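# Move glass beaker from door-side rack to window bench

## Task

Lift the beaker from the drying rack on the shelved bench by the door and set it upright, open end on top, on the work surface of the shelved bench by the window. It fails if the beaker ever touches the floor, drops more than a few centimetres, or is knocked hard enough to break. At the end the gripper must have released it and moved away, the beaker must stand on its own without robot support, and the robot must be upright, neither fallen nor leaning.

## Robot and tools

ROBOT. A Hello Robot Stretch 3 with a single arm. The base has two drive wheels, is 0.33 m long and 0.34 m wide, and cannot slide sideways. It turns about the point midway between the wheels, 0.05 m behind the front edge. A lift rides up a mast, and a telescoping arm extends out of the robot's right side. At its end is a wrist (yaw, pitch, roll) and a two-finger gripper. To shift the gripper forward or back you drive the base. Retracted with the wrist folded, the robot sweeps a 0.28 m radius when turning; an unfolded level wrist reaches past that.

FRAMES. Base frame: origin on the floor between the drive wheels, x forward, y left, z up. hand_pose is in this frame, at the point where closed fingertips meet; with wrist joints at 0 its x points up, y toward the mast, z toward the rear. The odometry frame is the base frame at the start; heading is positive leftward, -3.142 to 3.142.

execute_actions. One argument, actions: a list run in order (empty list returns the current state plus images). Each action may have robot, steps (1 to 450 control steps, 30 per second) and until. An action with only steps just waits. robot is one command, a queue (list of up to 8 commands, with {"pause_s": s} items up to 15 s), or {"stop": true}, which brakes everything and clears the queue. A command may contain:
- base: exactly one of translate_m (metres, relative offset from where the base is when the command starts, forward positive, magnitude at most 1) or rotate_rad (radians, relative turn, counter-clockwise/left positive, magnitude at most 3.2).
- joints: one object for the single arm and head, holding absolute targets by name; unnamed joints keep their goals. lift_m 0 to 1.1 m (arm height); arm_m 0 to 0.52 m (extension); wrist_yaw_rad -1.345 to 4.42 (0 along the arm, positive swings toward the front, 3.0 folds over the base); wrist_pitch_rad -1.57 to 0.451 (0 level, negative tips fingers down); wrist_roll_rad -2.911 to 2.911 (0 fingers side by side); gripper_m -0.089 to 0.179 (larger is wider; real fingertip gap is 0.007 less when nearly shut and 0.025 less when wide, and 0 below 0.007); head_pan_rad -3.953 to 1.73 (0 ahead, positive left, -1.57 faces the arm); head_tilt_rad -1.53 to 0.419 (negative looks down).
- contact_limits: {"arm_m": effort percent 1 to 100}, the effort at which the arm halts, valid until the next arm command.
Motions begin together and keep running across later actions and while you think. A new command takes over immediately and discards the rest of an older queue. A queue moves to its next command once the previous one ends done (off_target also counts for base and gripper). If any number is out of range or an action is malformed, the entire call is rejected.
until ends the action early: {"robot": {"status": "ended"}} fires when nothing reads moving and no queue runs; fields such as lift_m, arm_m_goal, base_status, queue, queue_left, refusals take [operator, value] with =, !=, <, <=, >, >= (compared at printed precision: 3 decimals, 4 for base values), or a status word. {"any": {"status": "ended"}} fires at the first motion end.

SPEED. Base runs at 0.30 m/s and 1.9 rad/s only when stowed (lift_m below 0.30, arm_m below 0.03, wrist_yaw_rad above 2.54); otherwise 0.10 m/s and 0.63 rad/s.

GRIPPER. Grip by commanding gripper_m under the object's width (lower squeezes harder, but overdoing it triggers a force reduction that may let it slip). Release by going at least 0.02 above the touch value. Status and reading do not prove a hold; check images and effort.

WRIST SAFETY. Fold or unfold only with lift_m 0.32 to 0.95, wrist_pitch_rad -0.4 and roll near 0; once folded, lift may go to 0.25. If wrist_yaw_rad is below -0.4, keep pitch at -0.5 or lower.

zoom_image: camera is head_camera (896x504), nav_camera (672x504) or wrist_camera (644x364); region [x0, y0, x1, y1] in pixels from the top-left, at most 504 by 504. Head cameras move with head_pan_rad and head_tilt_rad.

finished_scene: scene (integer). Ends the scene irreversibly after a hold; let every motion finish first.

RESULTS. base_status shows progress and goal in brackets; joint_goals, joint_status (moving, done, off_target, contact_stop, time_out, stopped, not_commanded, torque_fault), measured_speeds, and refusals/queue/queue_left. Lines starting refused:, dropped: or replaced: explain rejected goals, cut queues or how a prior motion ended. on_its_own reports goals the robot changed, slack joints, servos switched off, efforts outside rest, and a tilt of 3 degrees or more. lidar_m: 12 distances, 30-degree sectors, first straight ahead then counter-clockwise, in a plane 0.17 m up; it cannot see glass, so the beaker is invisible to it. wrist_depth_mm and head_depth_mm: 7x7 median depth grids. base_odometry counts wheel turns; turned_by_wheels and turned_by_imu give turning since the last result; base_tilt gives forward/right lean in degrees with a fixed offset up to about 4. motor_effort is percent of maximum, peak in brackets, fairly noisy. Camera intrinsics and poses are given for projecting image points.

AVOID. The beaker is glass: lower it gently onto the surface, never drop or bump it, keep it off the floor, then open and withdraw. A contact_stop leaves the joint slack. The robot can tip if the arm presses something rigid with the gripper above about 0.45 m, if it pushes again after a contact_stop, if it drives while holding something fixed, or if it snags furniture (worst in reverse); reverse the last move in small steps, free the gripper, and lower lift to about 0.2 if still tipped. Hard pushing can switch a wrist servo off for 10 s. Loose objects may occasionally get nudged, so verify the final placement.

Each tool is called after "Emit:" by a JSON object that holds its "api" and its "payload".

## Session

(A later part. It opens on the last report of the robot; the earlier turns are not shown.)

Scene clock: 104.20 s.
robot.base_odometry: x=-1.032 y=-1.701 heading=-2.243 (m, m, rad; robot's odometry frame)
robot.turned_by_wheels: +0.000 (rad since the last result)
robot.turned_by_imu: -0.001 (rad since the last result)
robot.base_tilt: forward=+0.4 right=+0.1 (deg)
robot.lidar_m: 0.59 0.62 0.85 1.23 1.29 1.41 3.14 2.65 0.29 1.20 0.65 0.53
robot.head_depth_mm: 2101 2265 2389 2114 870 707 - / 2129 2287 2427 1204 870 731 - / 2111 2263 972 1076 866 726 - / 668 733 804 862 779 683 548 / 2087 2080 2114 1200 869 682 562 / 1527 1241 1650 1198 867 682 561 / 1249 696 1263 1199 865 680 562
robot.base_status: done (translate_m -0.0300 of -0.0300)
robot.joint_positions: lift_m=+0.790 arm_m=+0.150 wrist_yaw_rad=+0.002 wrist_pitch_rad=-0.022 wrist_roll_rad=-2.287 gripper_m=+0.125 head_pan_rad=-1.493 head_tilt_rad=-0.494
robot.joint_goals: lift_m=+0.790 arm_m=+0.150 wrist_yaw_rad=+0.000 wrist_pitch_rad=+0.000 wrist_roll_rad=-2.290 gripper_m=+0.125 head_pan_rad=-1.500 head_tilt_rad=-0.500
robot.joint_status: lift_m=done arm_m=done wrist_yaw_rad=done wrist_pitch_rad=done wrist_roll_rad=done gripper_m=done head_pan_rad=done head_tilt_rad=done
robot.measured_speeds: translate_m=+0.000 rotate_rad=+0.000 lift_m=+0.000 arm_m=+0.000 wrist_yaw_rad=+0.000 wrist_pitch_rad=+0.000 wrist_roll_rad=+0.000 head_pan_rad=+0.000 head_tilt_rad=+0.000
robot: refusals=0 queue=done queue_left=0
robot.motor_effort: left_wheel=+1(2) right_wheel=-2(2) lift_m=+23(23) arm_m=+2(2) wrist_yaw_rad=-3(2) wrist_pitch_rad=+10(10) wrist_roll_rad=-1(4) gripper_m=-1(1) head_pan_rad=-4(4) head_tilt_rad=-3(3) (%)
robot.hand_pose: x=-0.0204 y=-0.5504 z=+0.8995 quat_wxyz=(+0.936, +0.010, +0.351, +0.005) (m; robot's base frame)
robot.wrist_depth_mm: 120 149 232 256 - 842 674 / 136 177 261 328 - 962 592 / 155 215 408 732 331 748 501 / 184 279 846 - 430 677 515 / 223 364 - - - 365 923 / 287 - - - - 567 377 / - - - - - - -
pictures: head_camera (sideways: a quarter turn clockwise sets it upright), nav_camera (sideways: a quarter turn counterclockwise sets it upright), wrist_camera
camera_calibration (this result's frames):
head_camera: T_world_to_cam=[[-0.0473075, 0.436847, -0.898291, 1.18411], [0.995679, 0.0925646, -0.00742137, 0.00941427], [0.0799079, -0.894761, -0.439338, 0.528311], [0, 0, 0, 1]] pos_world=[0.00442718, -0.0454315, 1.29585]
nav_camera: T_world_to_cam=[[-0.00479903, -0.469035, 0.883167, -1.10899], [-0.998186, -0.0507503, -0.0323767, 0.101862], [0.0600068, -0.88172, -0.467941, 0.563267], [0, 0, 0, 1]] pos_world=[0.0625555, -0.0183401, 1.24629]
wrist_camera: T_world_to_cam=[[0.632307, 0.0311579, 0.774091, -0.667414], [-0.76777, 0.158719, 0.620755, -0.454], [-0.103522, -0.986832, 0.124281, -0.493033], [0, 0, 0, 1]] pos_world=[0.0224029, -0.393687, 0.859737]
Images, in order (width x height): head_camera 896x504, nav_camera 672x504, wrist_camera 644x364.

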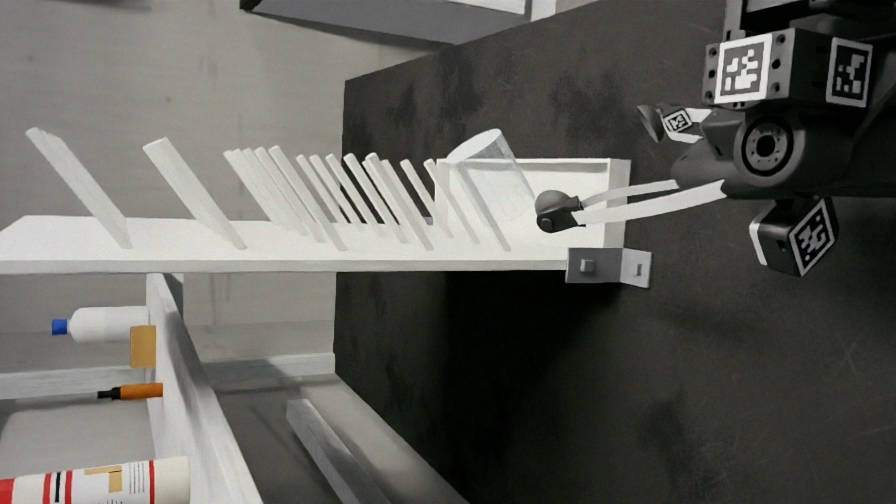

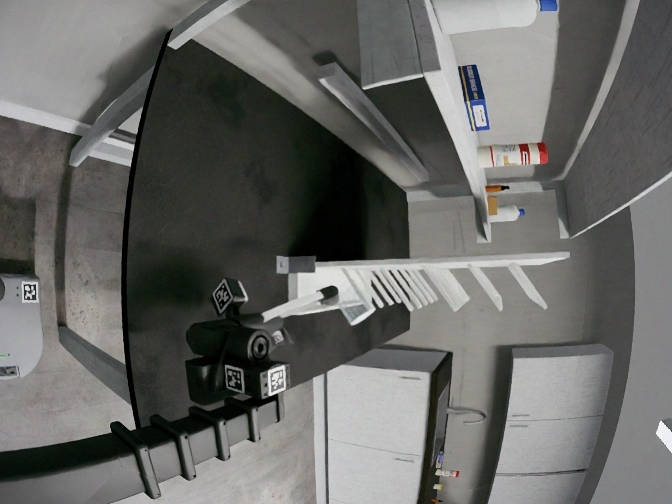

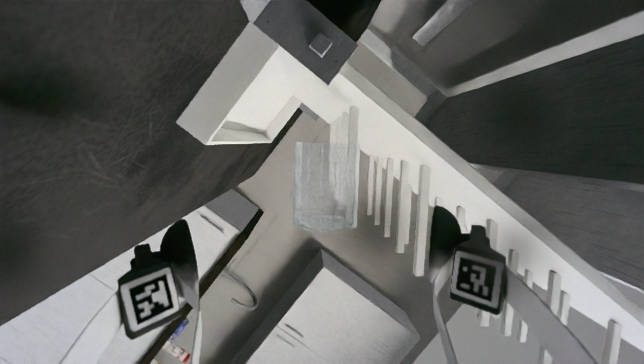

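Emit:
{"api": "execute_actions", "payload": {"actions": [{"robot":{"joints":{"lift_m":0.806,"arm_m":0.27}},"steps":450,"until":{"robot":{"status":"ended"}}}]}}

Scene clock: 110.77 s.
robot.base_odometry: x=-1.032 y=-1.701 heading=-2.243 (m, m, rad; robot's odometry frame)
robot.turned_by_wheels: +0.000 (rad since the last result)
robot.turned_by_imu: -0.001 (rad since the last result)
robot.base_tilt: forward=+0.3 right=+0.0 (deg)
robot.lidar_m: 0.59 0.62 0.85 1.23 1.29 1.41 3.14 2.65 0.29 1.20 0.65 0.52
robot.head_depth_mm: 2107 2266 2407 2107 947 - 563 / 2130 2292 2403 1199 943 - 563 / 2114 2252 939 1075 906 642 562 / 667 737 803 863 784 662 563 / 2085 2085 2125 1197 869 681 562 / 1533 1235 1642 1195 868 683 562 / 1254 698 1261 1195 865 680 562
robot.base_status: done (translate_m -0.0300 of -0.0300)
robot.joint_positions: lift_m=+0.806 arm_m=+0.270 wrist_yaw_rad=+0.002 wrist_pitch_rad=-0.022 wrist_roll_rad=-2.288 gripper_m=+0.125 head_pan_rad=-1.493 head_tilt_rad=-0.494
robot.joint_goals: lift_m=+0.806 arm_m=+0.270 wrist_yaw_rad=+0.000 wrist_pitch_rad=+0.000 wrist_roll_rad=-2.290 gripper_m=+0.125 head_pan_rad=-1.500 head_tilt_rad=-0.500
robot.joint_status: lift_m=done arm_m=done wrist_yaw_rad=done wrist_pitch_rad=done wrist_roll_rad=done gripper_m=done head_pan_rad=done head_tilt_rad=done
robot.measured_speeds: translate_m=+0.000 rotate_rad=+0.000 lift_m=+0.000 arm_m=+0.000 wrist_yaw_rad=+0.000 wrist_pitch_rad=+0.000 wrist_roll_rad=+0.000 head_pan_rad=+0.000 head_tilt_rad=+0.000
robot: refusals=0 queue=done queue_left=0
robot.motor_effort: left_wheel=+2(1) right_wheel=-2(2) lift_m=+53(54) arm_m=+3(3) wrist_yaw_rad=-2(3) wrist_pitch_rad=+10(10) wrist_roll_rad=-1(1) gripper_m=+0(0) head_pan_rad=-2(4) head_tilt_rad=-3(3) (%)
robot.hand_pose: x=-0.0205 y=-0.6704 z=+0.9146 quat_wxyz=(+0.936, +0.010, +0.351, +0.005) (m; robot's base frame)
robot.wrist_depth_mm: 136 142 255 193 778 865 654 / 142 197 344 332 165 865 570 / 176 227 489 890 256 165 486 / 208 326 962 - 457 209 387 / 253 446 - - 518 319 176 / - - - - - 525 251 / - - - - - - 419
pictures: head_camera (sideways: a quarter turn clockwise sets it upright), nav_camera (sideways: a quarter turn counterclockwise sets it upright), wrist_camera
camera_calibration (this result's frames):
head_camera: T_world_to_cam=[[-0.0472989, 0.436865, -0.898283, 1.18409], [0.995681, 0.092542, -0.00742108, 0.00941387], [0.0798869, -0.894754, -0.439356, 0.528334], [0, 0, 0, 1]] pos_world=[0.00442614, -0.0454314, 1.29585]
nav_camera: T_world_to_cam=[[-0.00480837, -0.469052, 0.883158, -1.10897], [-0.998188, -0.0507269, -0.0323761, 0.101861], [0.059986, -0.881713, -0.467958, 0.563289], [0, 0, 0, 1]] pos_world=[0.062555, -0.0183403, 1.24629]
wrist_camera: T_world_to_cam=[[0.632544, 0.0311493, 0.773898, -0.675118], [-0.767569, 0.158823, 0.620978, -0.444431], [-0.10357, -0.986816, 0.124372, -0.613397], [0, 0, 0, 1]] pos_world=[0.0223805, -0.513694, 0.874743]
Images, in order (width x height): head_camera 896x504, nav_camera 672x504, wrist_camera 644x364.

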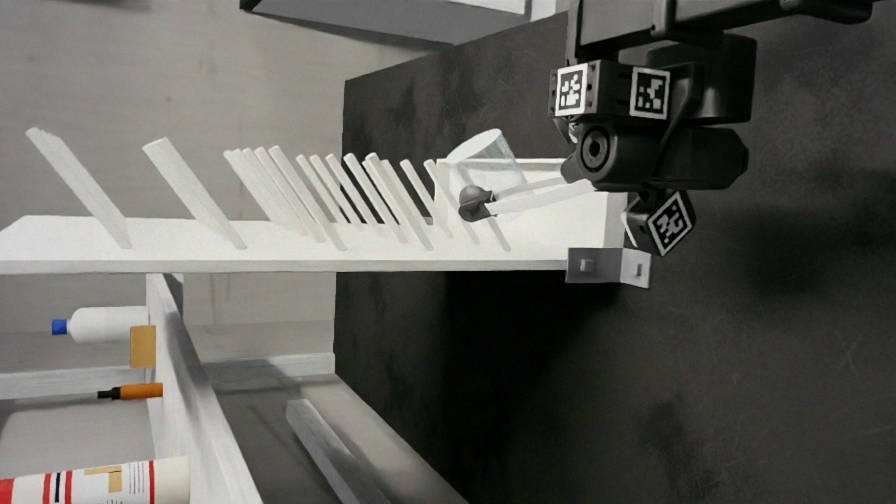

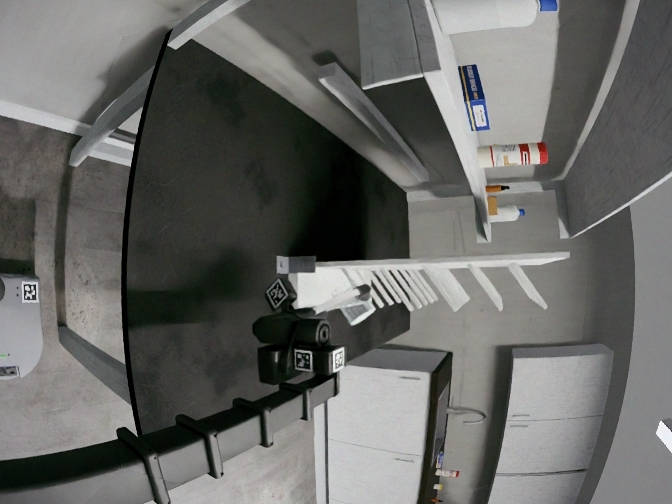

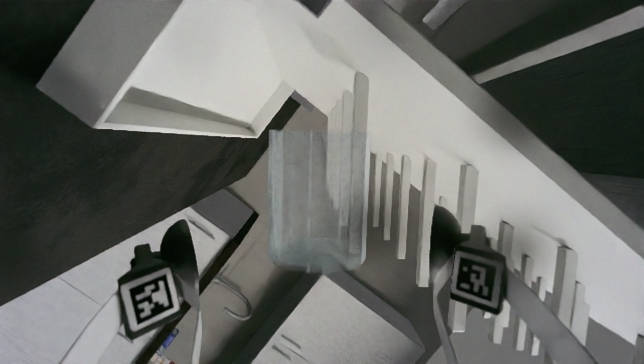

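Emit:
{"api": "execute_actions", "payload": {"actions": [{"robot":{"joints":{"lift_m":0.81,"arm_m":0.335,"gripper_m":0.115},"contact_limits":{"arm_m":15}},"steps":450,"until":{"robot":{"status":"ended"}}}]}}

Scene clock: 119.03 s.
robot.base_odometry: x=-1.032 y=-1.701 heading=-2.243 (m, m, rad; robot's odometry frame)
robot.turned_by_wheels: +0.000 (rad since the last result)
robot.turned_by_imu: +0.000 (rad since the last result)
robot.base_tilt: forward=+0.2 right=+0.1 (deg)
robot.lidar_m: 0.59 0.62 0.86 1.23 1.29 1.41 3.14 2.65 0.29 1.20 0.65 0.52
robot.head_depth_mm: 2117 2260 2388 2109 - 663 550 / 2121 2296 2425 1205 - 664 562 / 2118 2254 940 1075 - 673 563 / 665 734 805 862 779 680 562 / 2088 2081 2123 1198 871 684 563 / 1519 1235 1642 1200 868 680 561 / 1252 695 1261 1190 867 680 561
robot.base_status: done (translate_m -0.0300 of -0.0300)
robot.joint_positions: lift_m=+0.810 arm_m=+0.335 wrist_yaw_rad=+0.002 wrist_pitch_rad=-0.022 wrist_roll_rad=-2.288 gripper_m=+0.115 head_pan_rad=-1.493 head_tilt_rad=-0.494
robot.joint_goals: lift_m=+0.810 arm_m=+0.335 wrist_yaw_rad=+0.000 wrist_pitch_rad=+0.000 wrist_roll_rad=-2.290 gripper_m=+0.115 head_pan_rad=-1.500 head_tilt_rad=-0.500
robot.joint_status: lift_m=done arm_m=done wrist_yaw_rad=done wrist_pitch_rad=done wrist_roll_rad=done gripper_m=done head_pan_rad=done head_tilt_rad=done
robot.measured_speeds: translate_m=+0.000 rotate_rad=+0.000 lift_m=+0.000 arm_m=+0.000 wrist_yaw_rad=+0.000 wrist_pitch_rad=+0.000 wrist_roll_rad=+0.000 head_pan_rad=+0.000 head_tilt_rad=+0.000
robot: refusals=0 queue=done queue_left=0
robot.motor_effort: left_wheel=+2(1) right_wheel=-2(2) lift_m=+53(54) arm_m=+2(3) wrist_yaw_rad=-2(3) wrist_pitch_rad=+10(10) wrist_roll_rad=-1(1) gripper_m=-1(48) head_pan_rad=-2(3) head_tilt_rad=-3(3) (%)
robot.contact_limits: arm_m 15 (drawing in: default 20, maximum 32; extending or still: default 26, maximum 43)
robot.hand_pose: x=-0.0205 y=-0.7354 z=+0.9185 quat_wxyz=(+0.936, +0.010, +0.351, +0.005) (m; robot's base frame)
robot.wrist_depth_mm: 136 172 255 191 121 88 585 / 149 205 347 327 154 110 87 / 181 243 503 - 229 144 100 / 214 334 - - 396 191 128 / 262 497 - - 331 257 176 / - - - - - 257 286 / - - - - - - 428
pictures: head_camera (sideways: a quarter turn clockwise sets it upright), nav_camera (sideways: a quarter turn counterclockwise sets it upright), wrist_camera
camera_calibration (this result's frames):
head_camera: T_world_to_cam=[[-0.0472988, 0.436866, -0.898282, 1.18409], [0.995681, 0.0925416, -0.00742106, 0.00941386], [0.0798864, -0.894754, -0.439356, 0.528335], [0, 0, 0, 1]] pos_world=[0.00442612, -0.0454314, 1.29585]
nav_camera: T_world_to_cam=[[-0.00480853, -0.469053, 0.883157, -1.10897], [-0.998188, -0.0507264, -0.0323761, 0.101861], [0.0599855, -0.881712, -0.467959, 0.56329], [0, 0, 0, 1]] pos_world=[0.0625549, -0.0183402, 1.24629]
wrist_camera: T_world_to_cam=[[0.632544, 0.0311475, 0.773898, -0.676182], [-0.767568, 0.158826, 0.620978, -0.436584], [-0.103573, -0.986815, 0.124372, -0.67804], [0, 0, 0, 1]] pos_world=[0.0223801, -0.578697, 0.878734]
Images, in order (width x height): head_camera 896x504, nav_camera 672x504, wrist_camera 644x364.

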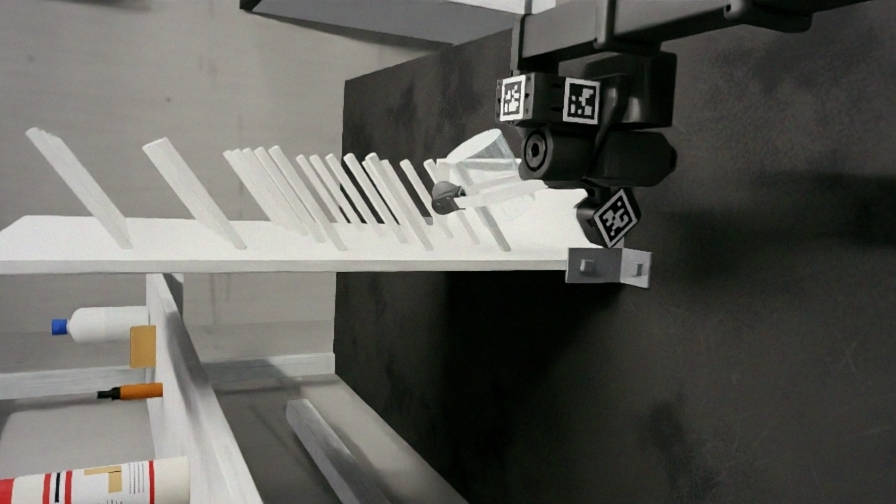

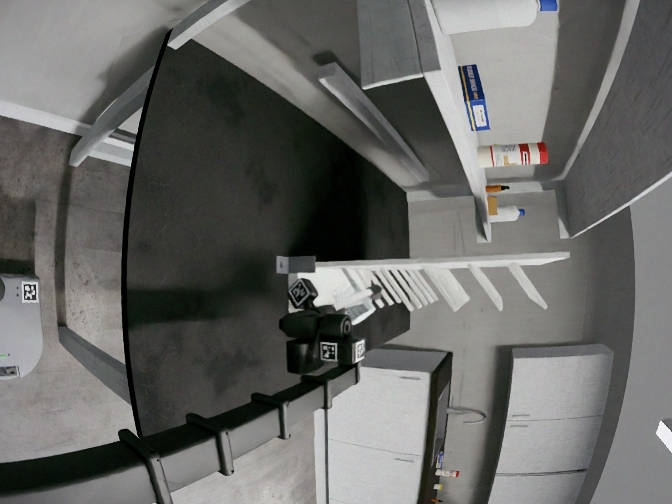

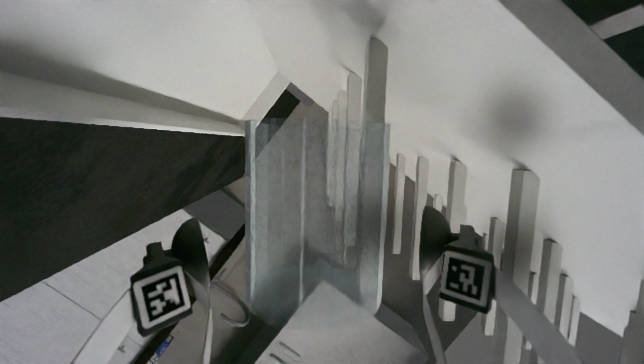

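Emit:
{"api": "execute_actions", "payload": {"actions": [{"robot":[{"joints":{"arm_m":0.342},"contact_limits":{"arm_m":15}},{"joints":{"gripper_m":0.03}},{"pause_s":0.5},{"joints":{"lift_m":0.835}}],"steps":450,"until":{"robot":{"status":"ended"}}}]}}

Scene clock: 125.80 s.
robot.base_odometry: x=-1.032 y=-1.701 heading=-2.243 (m, m, rad; robot's odometry frame)
robot.turned_by_wheels: +0.000 (rad since the last result)
robot.turned_by_imu: -0.001 (rad since the last result)
robot.base_tilt: forward=+0.2 right=+0.1 (deg)
robot.lidar_m: 0.59 0.62 0.85 1.23 1.29 1.41 3.20 2.65 0.29 1.20 0.65 0.52
robot.head_depth_mm: 2111 2253 2393 2263 - 684 564 / 2115 2287 2436 1274 - 684 563 / 2125 2257 942 1072 903 683 562 / 668 735 805 860 776 682 563 / 2070 2064 2104 1196 867 681 562 / 1523 1238 1631 1199 866 683 562 / 1253 697 1260 1195 866 682 561
robot.base_status: done (translate_m -0.0300 of -0.0300)
robot.joint_positions: lift_m=+0.834 arm_m=+0.342 wrist_yaw_rad=+0.002 wrist_pitch_rad=-0.025 wrist_roll_rad=-2.288 gripper_m=+0.031 head_pan_rad=-1.493 head_tilt_rad=-0.494
robot.joint_goals: lift_m=+0.835 arm_m=+0.342 wrist_yaw_rad=+0.000 wrist_pitch_rad=+0.000 wrist_roll_rad=-2.290 gripper_m=+0.030 head_pan_rad=-1.500 head_tilt_rad=-0.500
robot.joint_status: lift_m=done arm_m=done wrist_yaw_rad=done wrist_pitch_rad=done wrist_roll_rad=done gripper_m=done head_pan_rad=done head_tilt_rad=done
robot.measured_speeds: translate_m=+0.000 rotate_rad=+0.000 lift_m=+0.000 arm_m=+0.000 wrist_yaw_rad=+0.000 wrist_pitch_rad=+0.000 wrist_roll_rad=+0.000 head_pan_rad=+0.000 head_tilt_rad=+0.000
robot: refusals=0 queue=done queue_left=0
robot.motor_effort: left_wheel=+3(1) right_wheel=-3(4) lift_m=+54(54) arm_m=+2(1) wrist_yaw_rad=-2(3) wrist_pitch_rad=+12(12) wrist_roll_rad=-1(1) gripper_m=-17(89) head_pan_rad=-2(3) head_tilt_rad=-3(3) (%)
robot.contact_limits: arm_m 15 (drawing in: default 20, maximum 32; extending or still: default 26, maximum 43)
robot.hand_pose: x=-0.0205 y=-0.7423 z=+0.9427 quat_wxyz=(+0.936, +0.012, +0.351, +0.006) (m; robot's base frame)
robot.wrist_depth_mm: 164 210 295 176 121 88 78 / 174 237 422 285 164 109 82 / 218 302 590 - 255 142 100 / 259 408 - - 386 175 127 / 319 - - - 430 242 176 / - - - - - 408 285 / - - - - - 300 452
pictures: head_camera (sideways: a quarter turn clockwise sets it upright), nav_camera (sideways: a quarter turn counterclockwise sets it upright), wrist_camera
camera_calibration (this result's frames):
head_camera: T_world_to_cam=[[-0.0472988, 0.436866, -0.898282, 1.18409], [0.995681, 0.0925416, -0.00742106, 0.00941386], [0.0798864, -0.894754, -0.439356, 0.528335], [0, 0, 0, 1]] pos_world=[0.00442612, -0.0454314, 1.29585]
nav_camera: T_world_to_cam=[[-0.00480853, -0.469053, 0.883157, -1.10897], [-0.998188, -0.0507264, -0.0323761, 0.101861], [0.0599855, -0.881712, -0.467959, 0.56329], [0, 0, 0, 1]] pos_world=[0.0625549, -0.0183402, 1.24629]
wrist_camera: T_world_to_cam=[[0.632739, 0.0285951, 0.773837, -0.696463], [-0.767413, 0.156764, 0.621694, -0.452663], [-0.103532, -0.987222, 0.121135, -0.685109], [0, 0, 0, 1]] pos_world=[0.0223694, -0.585478, 0.903356]
Images, in order (width x height): head_camera 896x504, nav_camera 672x504, wrist_camera 644x364.

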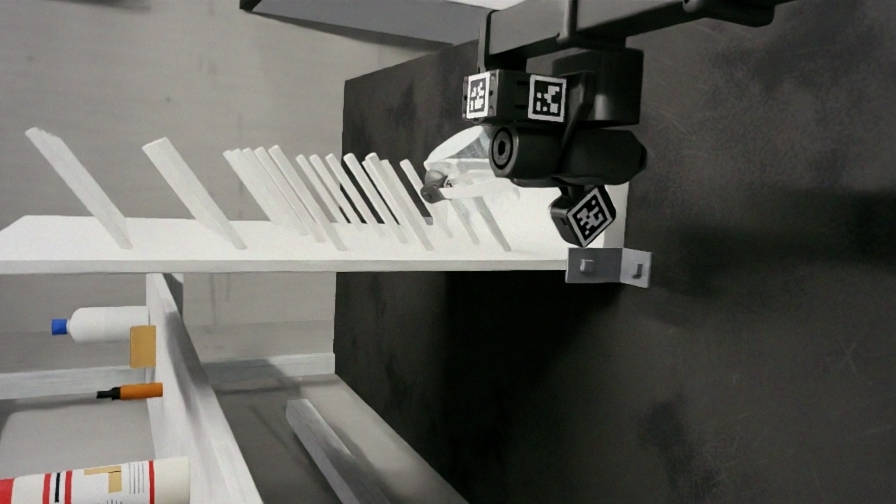

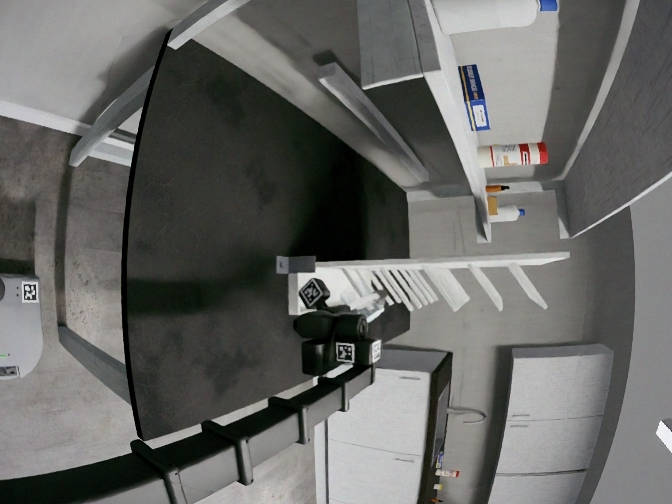

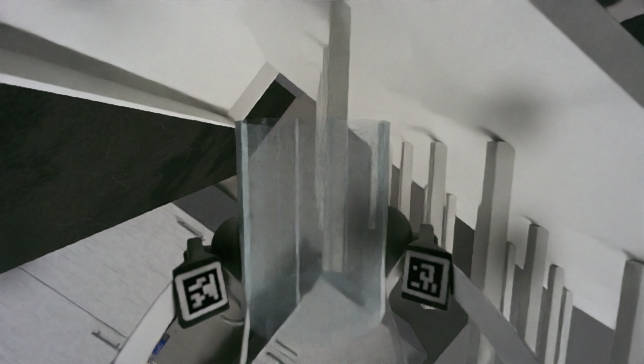

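Emit:
{"api": "execute_actions", "payload": {"actions": [{"robot":[{"joints":{"gripper_m":0.015,"lift_m":0.853},"base":{"translate_m":-0.025}},{"joints":{"lift_m":0.873},"base":{"translate_m":-0.025}},{"joints":{"lift_m":0.893},"base":{"translate_m":-0.025}},{"joints":{"lift_m":0.913},"base":{"translate_m":-0.025}}],"steps":450,"until":{"robot":{"status":"ended"}}}]}}

Scene clock: 138.40 s.
robot.base_odometry: x=-0.970 y=-1.623 heading=-2.243 (m, m, rad; robot's odometry frame)
robot.turned_by_wheels: +0.000 (rad since the last result)
robot.turned_by_imu: -0.002 (rad since the last result)
robot.base_tilt: forward=+0.3 right=+0.1 (deg)
robot.lidar_m: 0.69 0.72 1.00 1.24 1.29 1.33 3.22 2.64 0.27 0.26 0.79 0.61
robot.head_depth_mm: 2091 2252 2133 - 2032 1658 1307 / 2133 2283 2463 - 839 684 563 / 2155 2324 2453 1339 837 682 563 / 2118 2328 1538 1079 862 682 562 / 688 768 781 798 798 681 560 / 598 958 1742 1134 868 680 562 / 1465 1232 1522 1199 866 682 562
robot.base_status: done (translate_m -0.0250 of -0.0250)
robot.joint_positions: lift_m=+0.912 arm_m=+0.342 wrist_yaw_rad=+0.002 wrist_pitch_rad=-0.026 wrist_roll_rad=-2.288 gripper_m=+0.019 head_pan_rad=-1.493 head_tilt_rad=-0.494
robot.joint_goals: lift_m=+0.913 arm_m=+0.342 wrist_yaw_rad=+0.000 wrist_pitch_rad=+0.000 wrist_roll_rad=-2.290 gripper_m=+0.018 head_pan_rad=-1.500 head_tilt_rad=-0.500
robot.joint_status: lift_m=done arm_m=done wrist_yaw_rad=done wrist_pitch_rad=done wrist_roll_rad=done gripper_m=done head_pan_rad=done head_tilt_rad=done
robot.measured_speeds: translate_m=+0.000 rotate_rad=+0.000 lift_m=+0.000 arm_m=+0.000 wrist_yaw_rad=+0.000 wrist_pitch_rad=+0.000 wrist_roll_rad=+0.000 head_pan_rad=+0.000 head_tilt_rad=+0.000
robot: refusals=0 queue=done queue_left=0
robot.motor_effort: left_wheel=+2(3) right_wheel=-2(10) lift_m=+54(56) arm_m=+2(2) wrist_yaw_rad=-3(3) wrist_pitch_rad=+12(12) wrist_roll_rad=-1(1) gripper_m=-21(79) head_pan_rad=-3(3) head_tilt_rad=-3(3) (%)
robot.contact_limits: arm_m 15 (drawing in: default 20, maximum 32; extending or still: default 26, maximum 43)
robot.hand_pose: x=-0.0205 y=-0.7422 z=+1.0204 quat_wxyz=(+0.936, +0.012, +0.351, +0.006) (m; robot's base frame)
robot.wrist_depth_mm: 259 333 503 479 312 225 190 / 293 399 687 - 378 252 224 / - 560 - - 462 348 274 / - - - - - 394 323 / - - - - - - 411 / - - - - - - - / - - - - - - -
pictures: head_camera (sideways: a quarter turn clockwise sets it upright), nav_camera (sideways: a quarter turn counterclockwise sets it upright), wrist_camera
camera_calibration (this result's frames):
head_camera: T_world_to_cam=[[-0.0472987, 0.436866, -0.898282, 1.18409], [0.995681, 0.0925415, -0.00742106, 0.00941385], [0.0798863, -0.894754, -0.439356, 0.528335], [0, 0, 0, 1]] pos_world=[0.00442611, -0.0454314, 1.29585]
nav_camera: T_world_to_cam=[[-0.00480858, -0.469053, 0.883157, -1.10897], [-0.998188, -0.0507263, -0.0323761, 0.101861], [0.0599854, -0.881712, -0.467959, 0.56329], [0, 0, 0, 1]] pos_world=[0.0625549, -0.0183402, 1.24629]
wrist_camera: T_world_to_cam=[[0.632815, 0.0277647, 0.773805, -0.757203], [-0.767329, 0.156311, 0.62191, -0.501607], [-0.103687, -0.987318, 0.120221, -0.693647], [0, 0, 0, 1]] pos_world=[0.0223486, -0.58542, 0.981273]
Images, in order (width x height): head_camera 896x504, nav_camera 672x504, wrist_camera 644x364.

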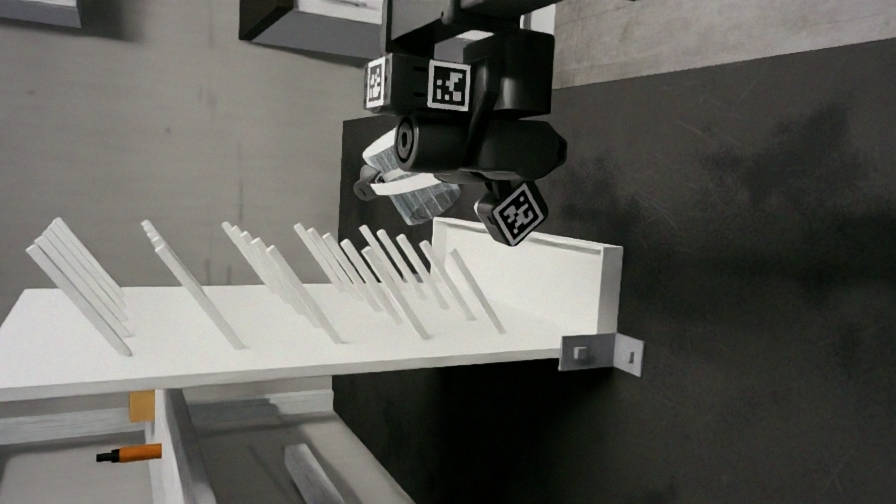

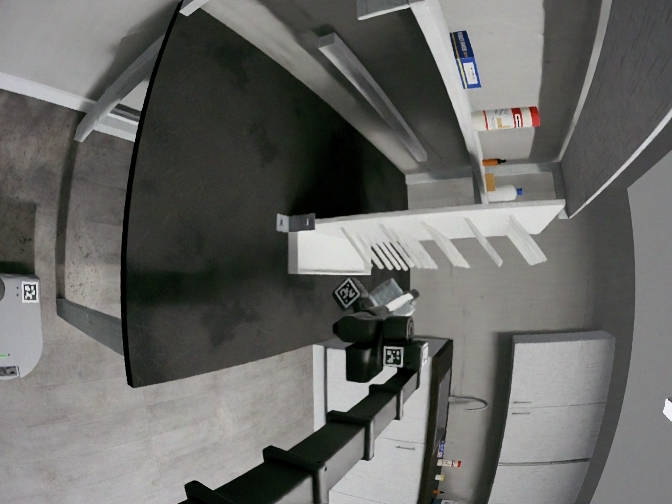

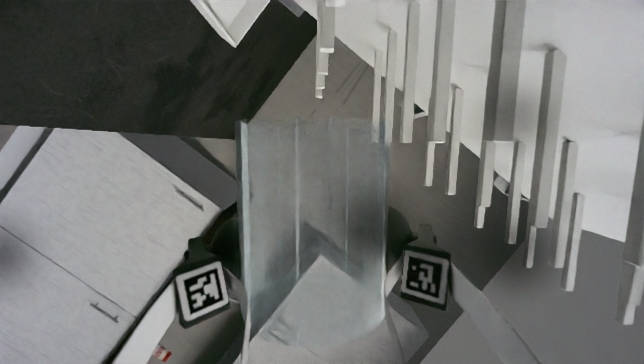

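Emit:
{"api": "execute_actions", "payload": {"actions": [{"robot":[{"base":{"translate_m":-0.06}},{"joints":{"arm_m":0.0,"wrist_roll_rad":0,"wrist_pitch_rad":0.03,"head_pan_rad":-3.14,"head_tilt_rad":-0.5},"base":{"translate_m":-1.0}},{"base":{"translate_m":-1.0}}],"steps":450,"until":{"robot":{"status":"ended"}}},{"steps":450,"until":{"robot":{"status":"ended"}}}]}}

Scene clock: 170.37 s.
robot.base_odometry: x=+0.313 y=-0.011 heading=-2.243 (m, m, rad; robot's odometry frame)
robot.turned_by_wheels: +0.000 (rad since the last result)
robot.turned_by_imu: -0.016 (rad since the last result)
robot.base_tilt: forward=+0.3 right=+0.0 (deg)
robot.lidar_m: 1.99 1.17 0.86 0.82 0.86 1.18 1.28 1.66 2.57 1.87 1.95 2.59
robot.head_depth_mm: 1689 1842 2001 2128 2217 - - / 1719 1833 1922 1434 2174 - - / 1734 1851 1934 1439 2192 - - / 1734 1874 1926 1428 2101 1723 1335 / 1753 1871 1919 1426 2121 1663 1365 / 1729 1883 1922 1432 2124 1653 1359 / 1758 1891 1933 2231 2128 1652 1364
robot.base_status: done (translate_m -1.0000 of -1.0000)
robot.joint_positions: lift_m=+0.912 arm_m=+0.003 wrist_yaw_rad=+0.002 wrist_pitch_rad=-0.003 wrist_roll_rad=-0.004 gripper_m=+0.022 head_pan_rad=-3.133 head_tilt_rad=-0.494
robot.joint_goals: lift_m=+0.913 arm_m=+0.000 wrist_yaw_rad=+0.000 wrist_pitch_rad=+0.030 wrist_roll_rad=+0.000 gripper_m=+0.021 head_pan_rad=-3.140 head_tilt_rad=-0.500
robot.joint_status: lift_m=done arm_m=done wrist_yaw_rad=done wrist_pitch_rad=done wrist_roll_rad=done gripper_m=done head_pan_rad=done head_tilt_rad=done
robot.measured_speeds: translate_m=+0.000 rotate_rad=+0.000 lift_m=+0.000 arm_m=+0.000 wrist_yaw_rad=+0.000 wrist_pitch_rad=+0.000 wrist_roll_rad=+0.000 head_pan_rad=+0.000 head_tilt_rad=+0.000
robot: refusals=0 queue=done queue_left=0
robot.on_its_own: gripper_m is held at +0.021, not at your +0.015, by its stall guard, which is not easing now
robot.motor_effort: left_wheel=+3(4) right_wheel=-3(8) lift_m=+54(54) arm_m=-3(3) wrist_yaw_rad=-1(2) wrist_pitch_rad=+16(17) wrist_roll_rad=+2(3) gripper_m=-19(20) head_pan_rad=-3(35) head_tilt_rad=-3(5) (%)
robot.hand_pose: x=-0.0210 y=-0.4037 z=+1.0264 quat_wxyz=(+0.709, +0.002, -0.705, -0.001) (m; robot's base frame)
robot.wrist_depth_mm: - - - - - - - / - - - - - - - / - - - - - - - / - - - - - - - / - - - - - - - / - - - - - - - / - - - - - - -
pictures: head_camera (sideways: a quarter turn clockwise sets it upright), nav_camera (sideways: a quarter turn counterclockwise sets it upright), wrist_camera
camera_calibration (this result's frames):
head_camera: T_world_to_cam=[[0.439155, 0.0170514, -0.89825, 1.18108], [0.023639, -0.999693, -0.00741995, 0.0153419], [-0.8981, -0.0179752, -0.439423, 0.534388], [0, 0, 0, 1]] pos_world=[-0.0391072, 0.00480381, 1.29584]
nav_camera: T_world_to_cam=[[-0.467669, 0.0371521, 0.883122, -1.10611], [0.0182524, 0.999309, -0.0323741, 0.0956584], [-0.883715, 0.000978738, -0.468024, 0.569132], [0, 0, 0, 1]] pos_world=[-0.0160867, -0.0550553, 1.24629]
wrist_camera: T_world_to_cam=[[-0.998619, 0.0453161, -0.0265946, 0.0234751], [0.0342689, 0.178031, -0.983428, 1.11473], [-0.0398304, -0.982981, -0.179338, -0.0496036], [0, 0, 0, 1]] pos_world=[-0.0167337, -0.24828, 1.08799]
Images, in order (width x height): head_camera 896x504, nav_camera 672x504, wrist_camera 644x364.

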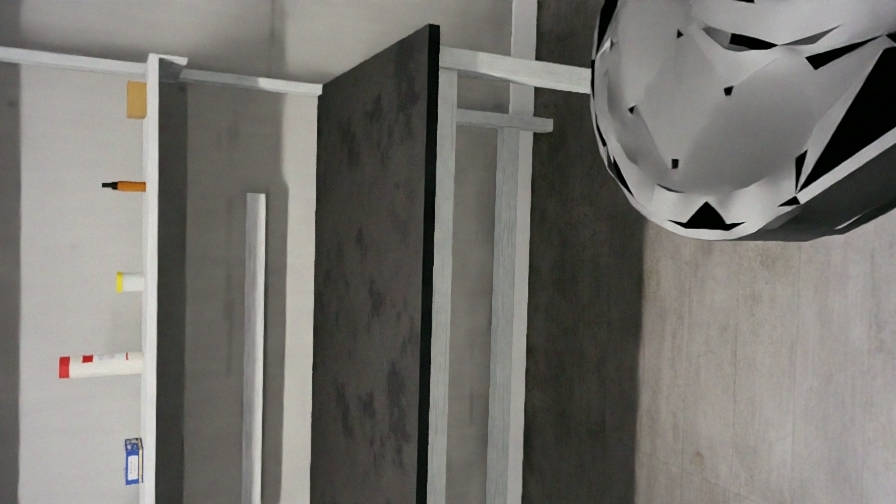

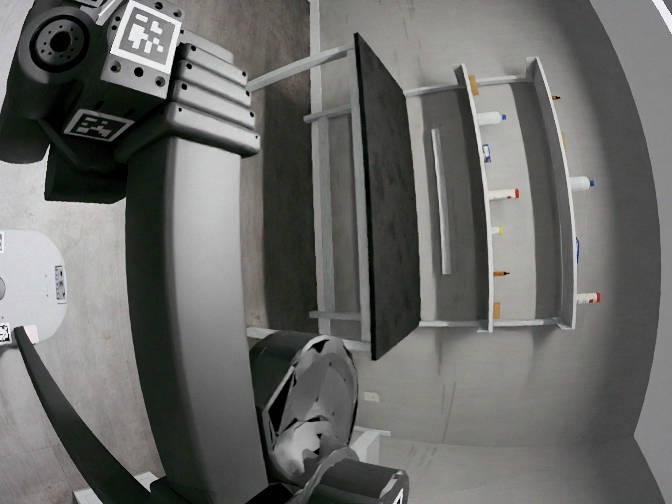

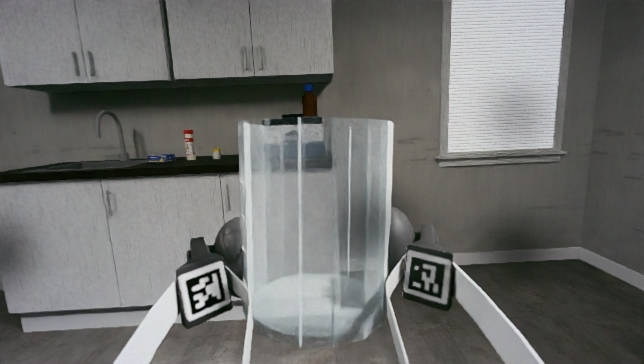

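Emit:
{"api": "execute_actions", "payload": {"actions": [{"robot":[{"base":{"translate_m":-0.62},"joints":{"lift_m":0.73,"head_pan_rad":-1.57,"head_tilt_rad":-0.55}},{"base":{"rotate_rad":-1.55}},{"joints":{"arm_m":0.42}}],"steps":450,"until":{"robot":{"status":"ended"}}},{"steps":450,"until":{"robot":{"status":"ended"}}}]}}

Scene clock: 190.13 s.
robot.base_odometry: x=+0.699 y=+0.474 heading=+2.490 (m, m, rad; robot's odometry frame)
robot.turned_by_wheels: -1.550 (rad since the last result)
robot.turned_by_imu: -1.576 (rad since the last result)
robot.base_tilt: forward=+0.3 right=+0.1 (deg)
robot.lidar_m: 1.94 1.97 2.73 2.60 1.15 0.87 0.86 0.82 0.70 1.28 1.34 1.25
robot.head_depth_mm: 1141 1244 1350 1092 815 1538 - / 1158 1269 1371 1090 - 1542 1321 / 1156 1276 1389 1144 - 1544 1318 / 1165 1289 1394 1144 783 1552 1322 / 1163 1293 1395 1088 812 1587 1318 / 1174 1303 1407 1084 811 1580 1319 / 1182 1313 1423 1082 829 1585 1321
robot.base_status: done (rotate_rad -1.5499 of -1.5500)
robot.joint_positions: lift_m=+0.730 arm_m=+0.420 wrist_yaw_rad=+0.002 wrist_pitch_rad=-0.002 wrist_roll_rad=-0.004 gripper_m=+0.022 head_pan_rad=-1.577 head_tilt_rad=-0.543
robot.joint_goals: lift_m=+0.730 arm_m=+0.420 wrist_yaw_rad=+0.000 wrist_pitch_rad=+0.030 wrist_roll_rad=+0.000 gripper_m=+0.021 head_pan_rad=-1.570 head_tilt_rad=-0.550
robot.joint_status: lift_m=done arm_m=done wrist_yaw_rad=done wrist_pitch_rad=done wrist_roll_rad=done gripper_m=done head_pan_rad=done head_tilt_rad=done
robot.measured_speeds: translate_m=+0.000 rotate_rad=+0.000 lift_m=+0.000 arm_m=+0.000 wrist_yaw_rad=+0.000 wrist_pitch_rad=+0.000 wrist_roll_rad=+0.000 head_pan_rad=+0.000 head_tilt_rad=+0.000
robot: refusals=0 queue=done queue_left=0
robot.on_its_own: gripper_m is held at +0.021, not at your +0.015, by its stall guard, which is not easing now
robot.motor_effort: left_wheel=+2(8) right_wheel=-3(9) lift_m=+24(54) arm_m=+2(3) wrist_yaw_rad=-3(2) wrist_pitch_rad=+15(16) wrist_roll_rad=+2(2) gripper_m=-20(19) head_pan_rad=+3(34) head_tilt_rad=-3(12) (%)
robot.hand_pose: x=-0.0210 y=-0.8209 z=+0.8446 quat_wxyz=(+0.709, +0.002, -0.705, +0.000) (m; robot's base frame)
robot.wrist_depth_mm: 716 699 708 699 707 706 711 / 713 716 737 721 724 729 743 / 689 737 734 768 728 745 761 / 749 773 757 769 770 671 793 / 465 449 471 420 441 388 378 / 306 298 287 280 259 270 263 / 226 224 216 212 210 207 203
pictures: head_camera (sideways: a quarter turn clockwise sets it upright), nav_camera (sideways: a quarter turn counterclockwise sets it upright), wrist_camera
camera_calibration (this result's frames):
head_camera: T_world_to_cam=[[-0.01024, 0.483133, -0.875487, 1.15413], [0.999936, 0.00909856, -0.00667461, 0.00841564], [0.00474095, -0.8755, -0.483195, 0.585837], [0, 0, 0, 1]] pos_world=[0.000625793, -0.0447759, 1.29356]
nav_camera: T_world_to_cam=[[-0.0443772, -0.510057, 0.858995, -1.07722], [-0.998917, 0.0346944, -0.0310049, 0.100079], [-0.0139881, -0.859441, -0.511044, 0.619802], [0, 0, 0, 1]] pos_world=[0.060836, -0.0202324, 1.24518]
wrist_camera: T_world_to_cam=[[-0.998607, 0.0453092, -0.0270351, 0.0379087], [0.0346773, 0.177434, -0.983522, 1.00976], [-0.0397656, -0.983089, -0.178758, -0.492886], [0, 0, 0, 1]] pos_world=[-0.0167598, -0.665434, 0.906041]
Images, in order (width x height): head_camera 896x504, nav_camera 672x504, wrist_camera 644x364.

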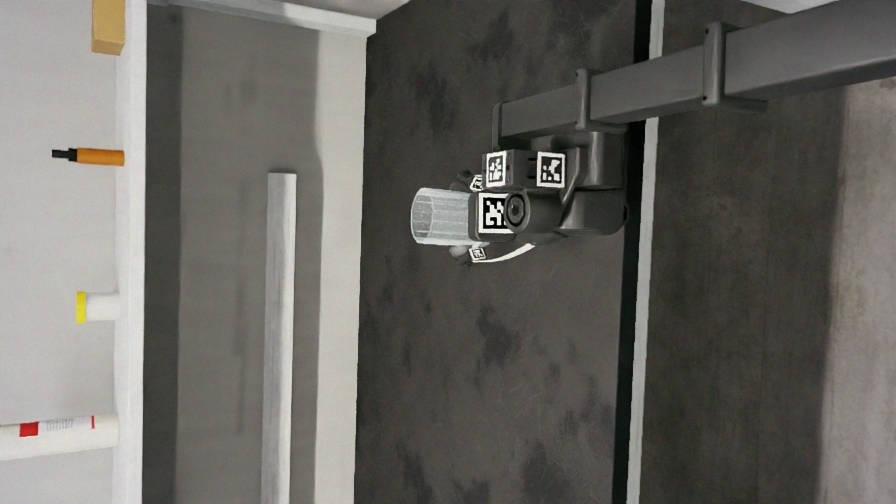

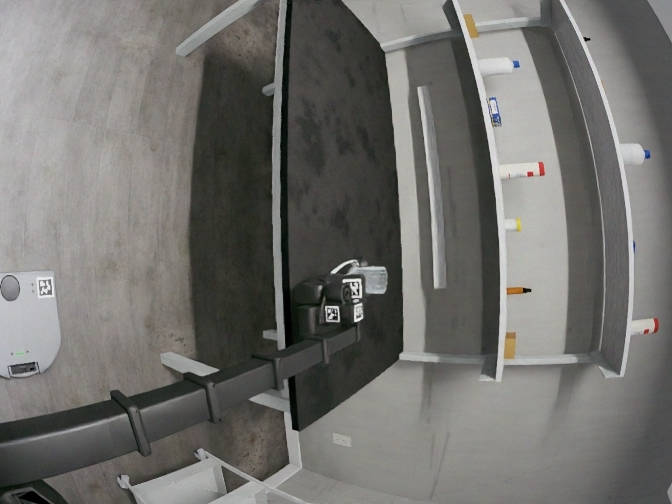

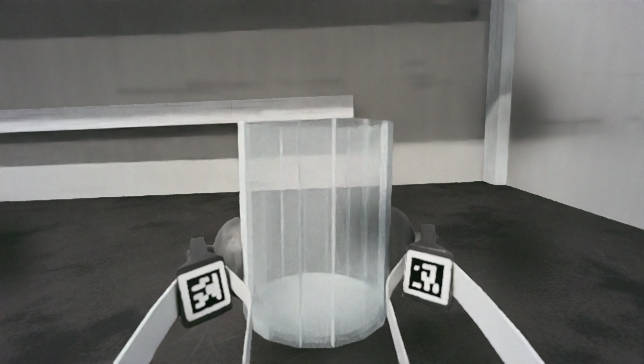

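Emit:
{"api": "execute_actions", "payload": {"actions": [{"robot":{"joints":{"lift_m":0.69}},"steps":450,"until":{"robot":{"status":"ended"}}}]}}

Scene clock: 194.90 s.
robot.base_odometry: x=+0.699 y=+0.474 heading=+2.490 (m, m, rad; robot's odometry frame)
robot.turned_by_wheels: +0.000 (rad since the last result)
robot.turned_by_imu: +0.000 (rad since the last result)
robot.base_tilt: forward=+0.2 right=+0.0 (deg)
robot.lidar_m: 1.94 1.96 2.74 2.59 1.15 0.87 0.86 0.82 0.70 1.28 1.34 1.25
robot.head_depth_mm: 1141 1255 1357 1095 818 1543 989 / 1165 1275 1378 1093 881 1552 1305 / 1159 1284 1383 1094 - 1546 1319 / 1172 1286 1386 1120 790 1539 1323 / 1175 1296 1404 1092 813 1585 1325 / 1167 1300 1418 1090 815 1584 1325 / 1176 1313 1414 1090 829 1589 1321
robot.base_status: done (rotate_rad -1.5500 of -1.5500)
robot.joint_positions: lift_m=+0.693 arm_m=+0.420 wrist_yaw_rad=+0.002 wrist_pitch_rad=+0.022 wrist_roll_rad=-0.006 gripper_m=+0.022 head_pan_rad=-1.577 head_tilt_rad=-0.543
robot.joint_goals: lift_m=+0.693 arm_m=+0.420 wrist_yaw_rad=+0.000 wrist_pitch_rad=+0.030 wrist_roll_rad=+0.000 gripper_m=+0.021 head_pan_rad=-1.570 head_tilt_rad=-0.550
robot.joint_status: lift_m=contact_stop arm_m=done wrist_yaw_rad=done wrist_pitch_rad=done wrist_roll_rad=done gripper_m=done head_pan_rad=done head_tilt_rad=done
robot.measured_speeds: translate_m=+0.000 rotate_rad=-0.001 lift_m=+0.003 arm_m=+0.000 wrist_yaw_rad=+0.000 wrist_pitch_rad=+0.096 wrist_roll_rad=+0.000 head_pan_rad=+0.000 head_tilt_rad=+0.000
robot: refusals=0 queue=dropped queue_left=0
robot.on_its_own: gripper_m is held at +0.021, not at your +0.015, by its stall guard, which is not easing now; lift_m is slack since a contact_stop, until your next command for it
robot.motor_effort: left_wheel=-1(3) right_wheel=-1(3) lift_m=+27(27) arm_m=+2(2) wrist_yaw_rad=-1(1) wrist_pitch_rad=+0(15) wrist_roll_rad=+3(3) gripper_m=-20(20) head_pan_rad=+3(3) head_tilt_rad=-3(3) (%)
robot.hand_pose: x=-0.0210 y=-0.8214 z=+0.8134 quat_wxyz=(+0.709, -0.007, -0.705, +0.008) (m; robot's base frame)
robot.wrist_depth_mm: 700 716 705 711 720 730 728 / 733 731 717 718 734 749 739 / 733 756 739 756 746 769 753 / 763 746 762 759 685 652 753 / 402 396 402 355 372 329 314 / 251 246 236 231 210 221 215 / 182 181 176 171 169 166 163
pictures: head_camera (sideways: a quarter turn clockwise sets it upright), nav_camera (sideways: a quarter turn counterclockwise sets it upright), wrist_camera
camera_calibration (this result's frames):
head_camera: T_world_to_cam=[[-0.0102396, 0.483243, -0.875426, 1.15405], [0.999936, 0.00909999, -0.00667268, 0.00841314], [0.00474185, -0.875439, -0.483305, 0.585981], [0, 0, 0, 1]] pos_world=[0.000625826, -0.0447749, 1.29355]
nav_camera: T_world_to_cam=[[-0.0443776, -0.510165, 0.858931, -1.07714], [-0.998917, 0.0346977, -0.0310013, 0.100074], [-0.0139872, -0.859376, -0.511152, 0.619943], [0, 0, 0, 1]] pos_world=[0.060836, -0.0202252, 1.24517]
wrist_camera: T_world_to_cam=[[-0.99866, 0.0447872, -0.0259143, 0.0357239], [0.0325038, 0.153307, -0.987644, 0.962732], [-0.040261, -0.987163, -0.154558, -0.522013], [0, 0, 0, 1]] pos_world=[-0.0166333, -0.664506, 0.871081]
Images, in order (width x height): head_camera 896x504, nav_camera 672x504, wrist_camera 644x364.

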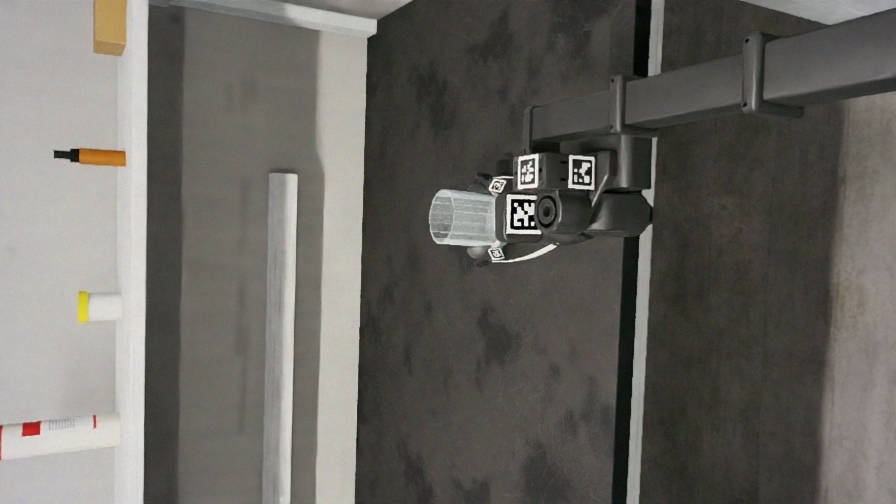

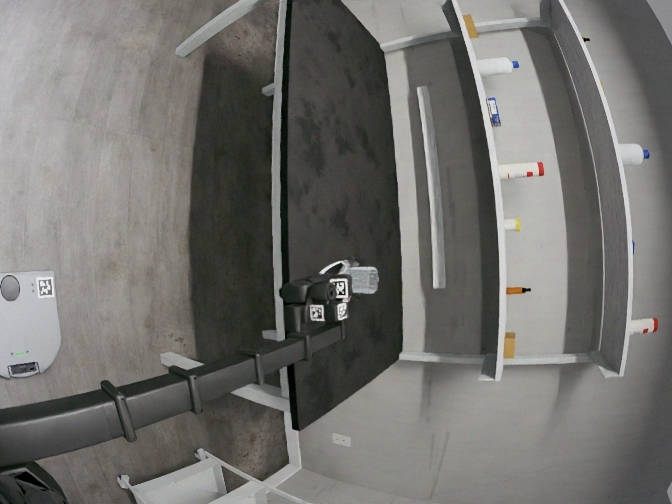

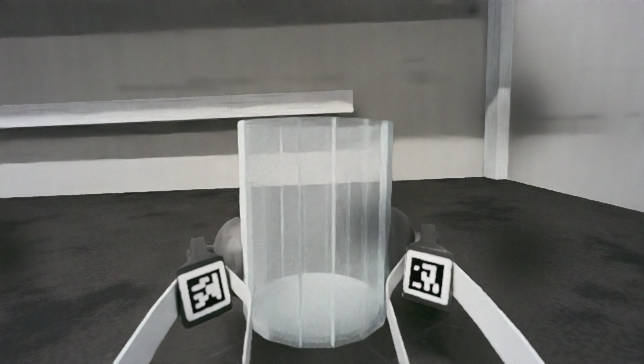

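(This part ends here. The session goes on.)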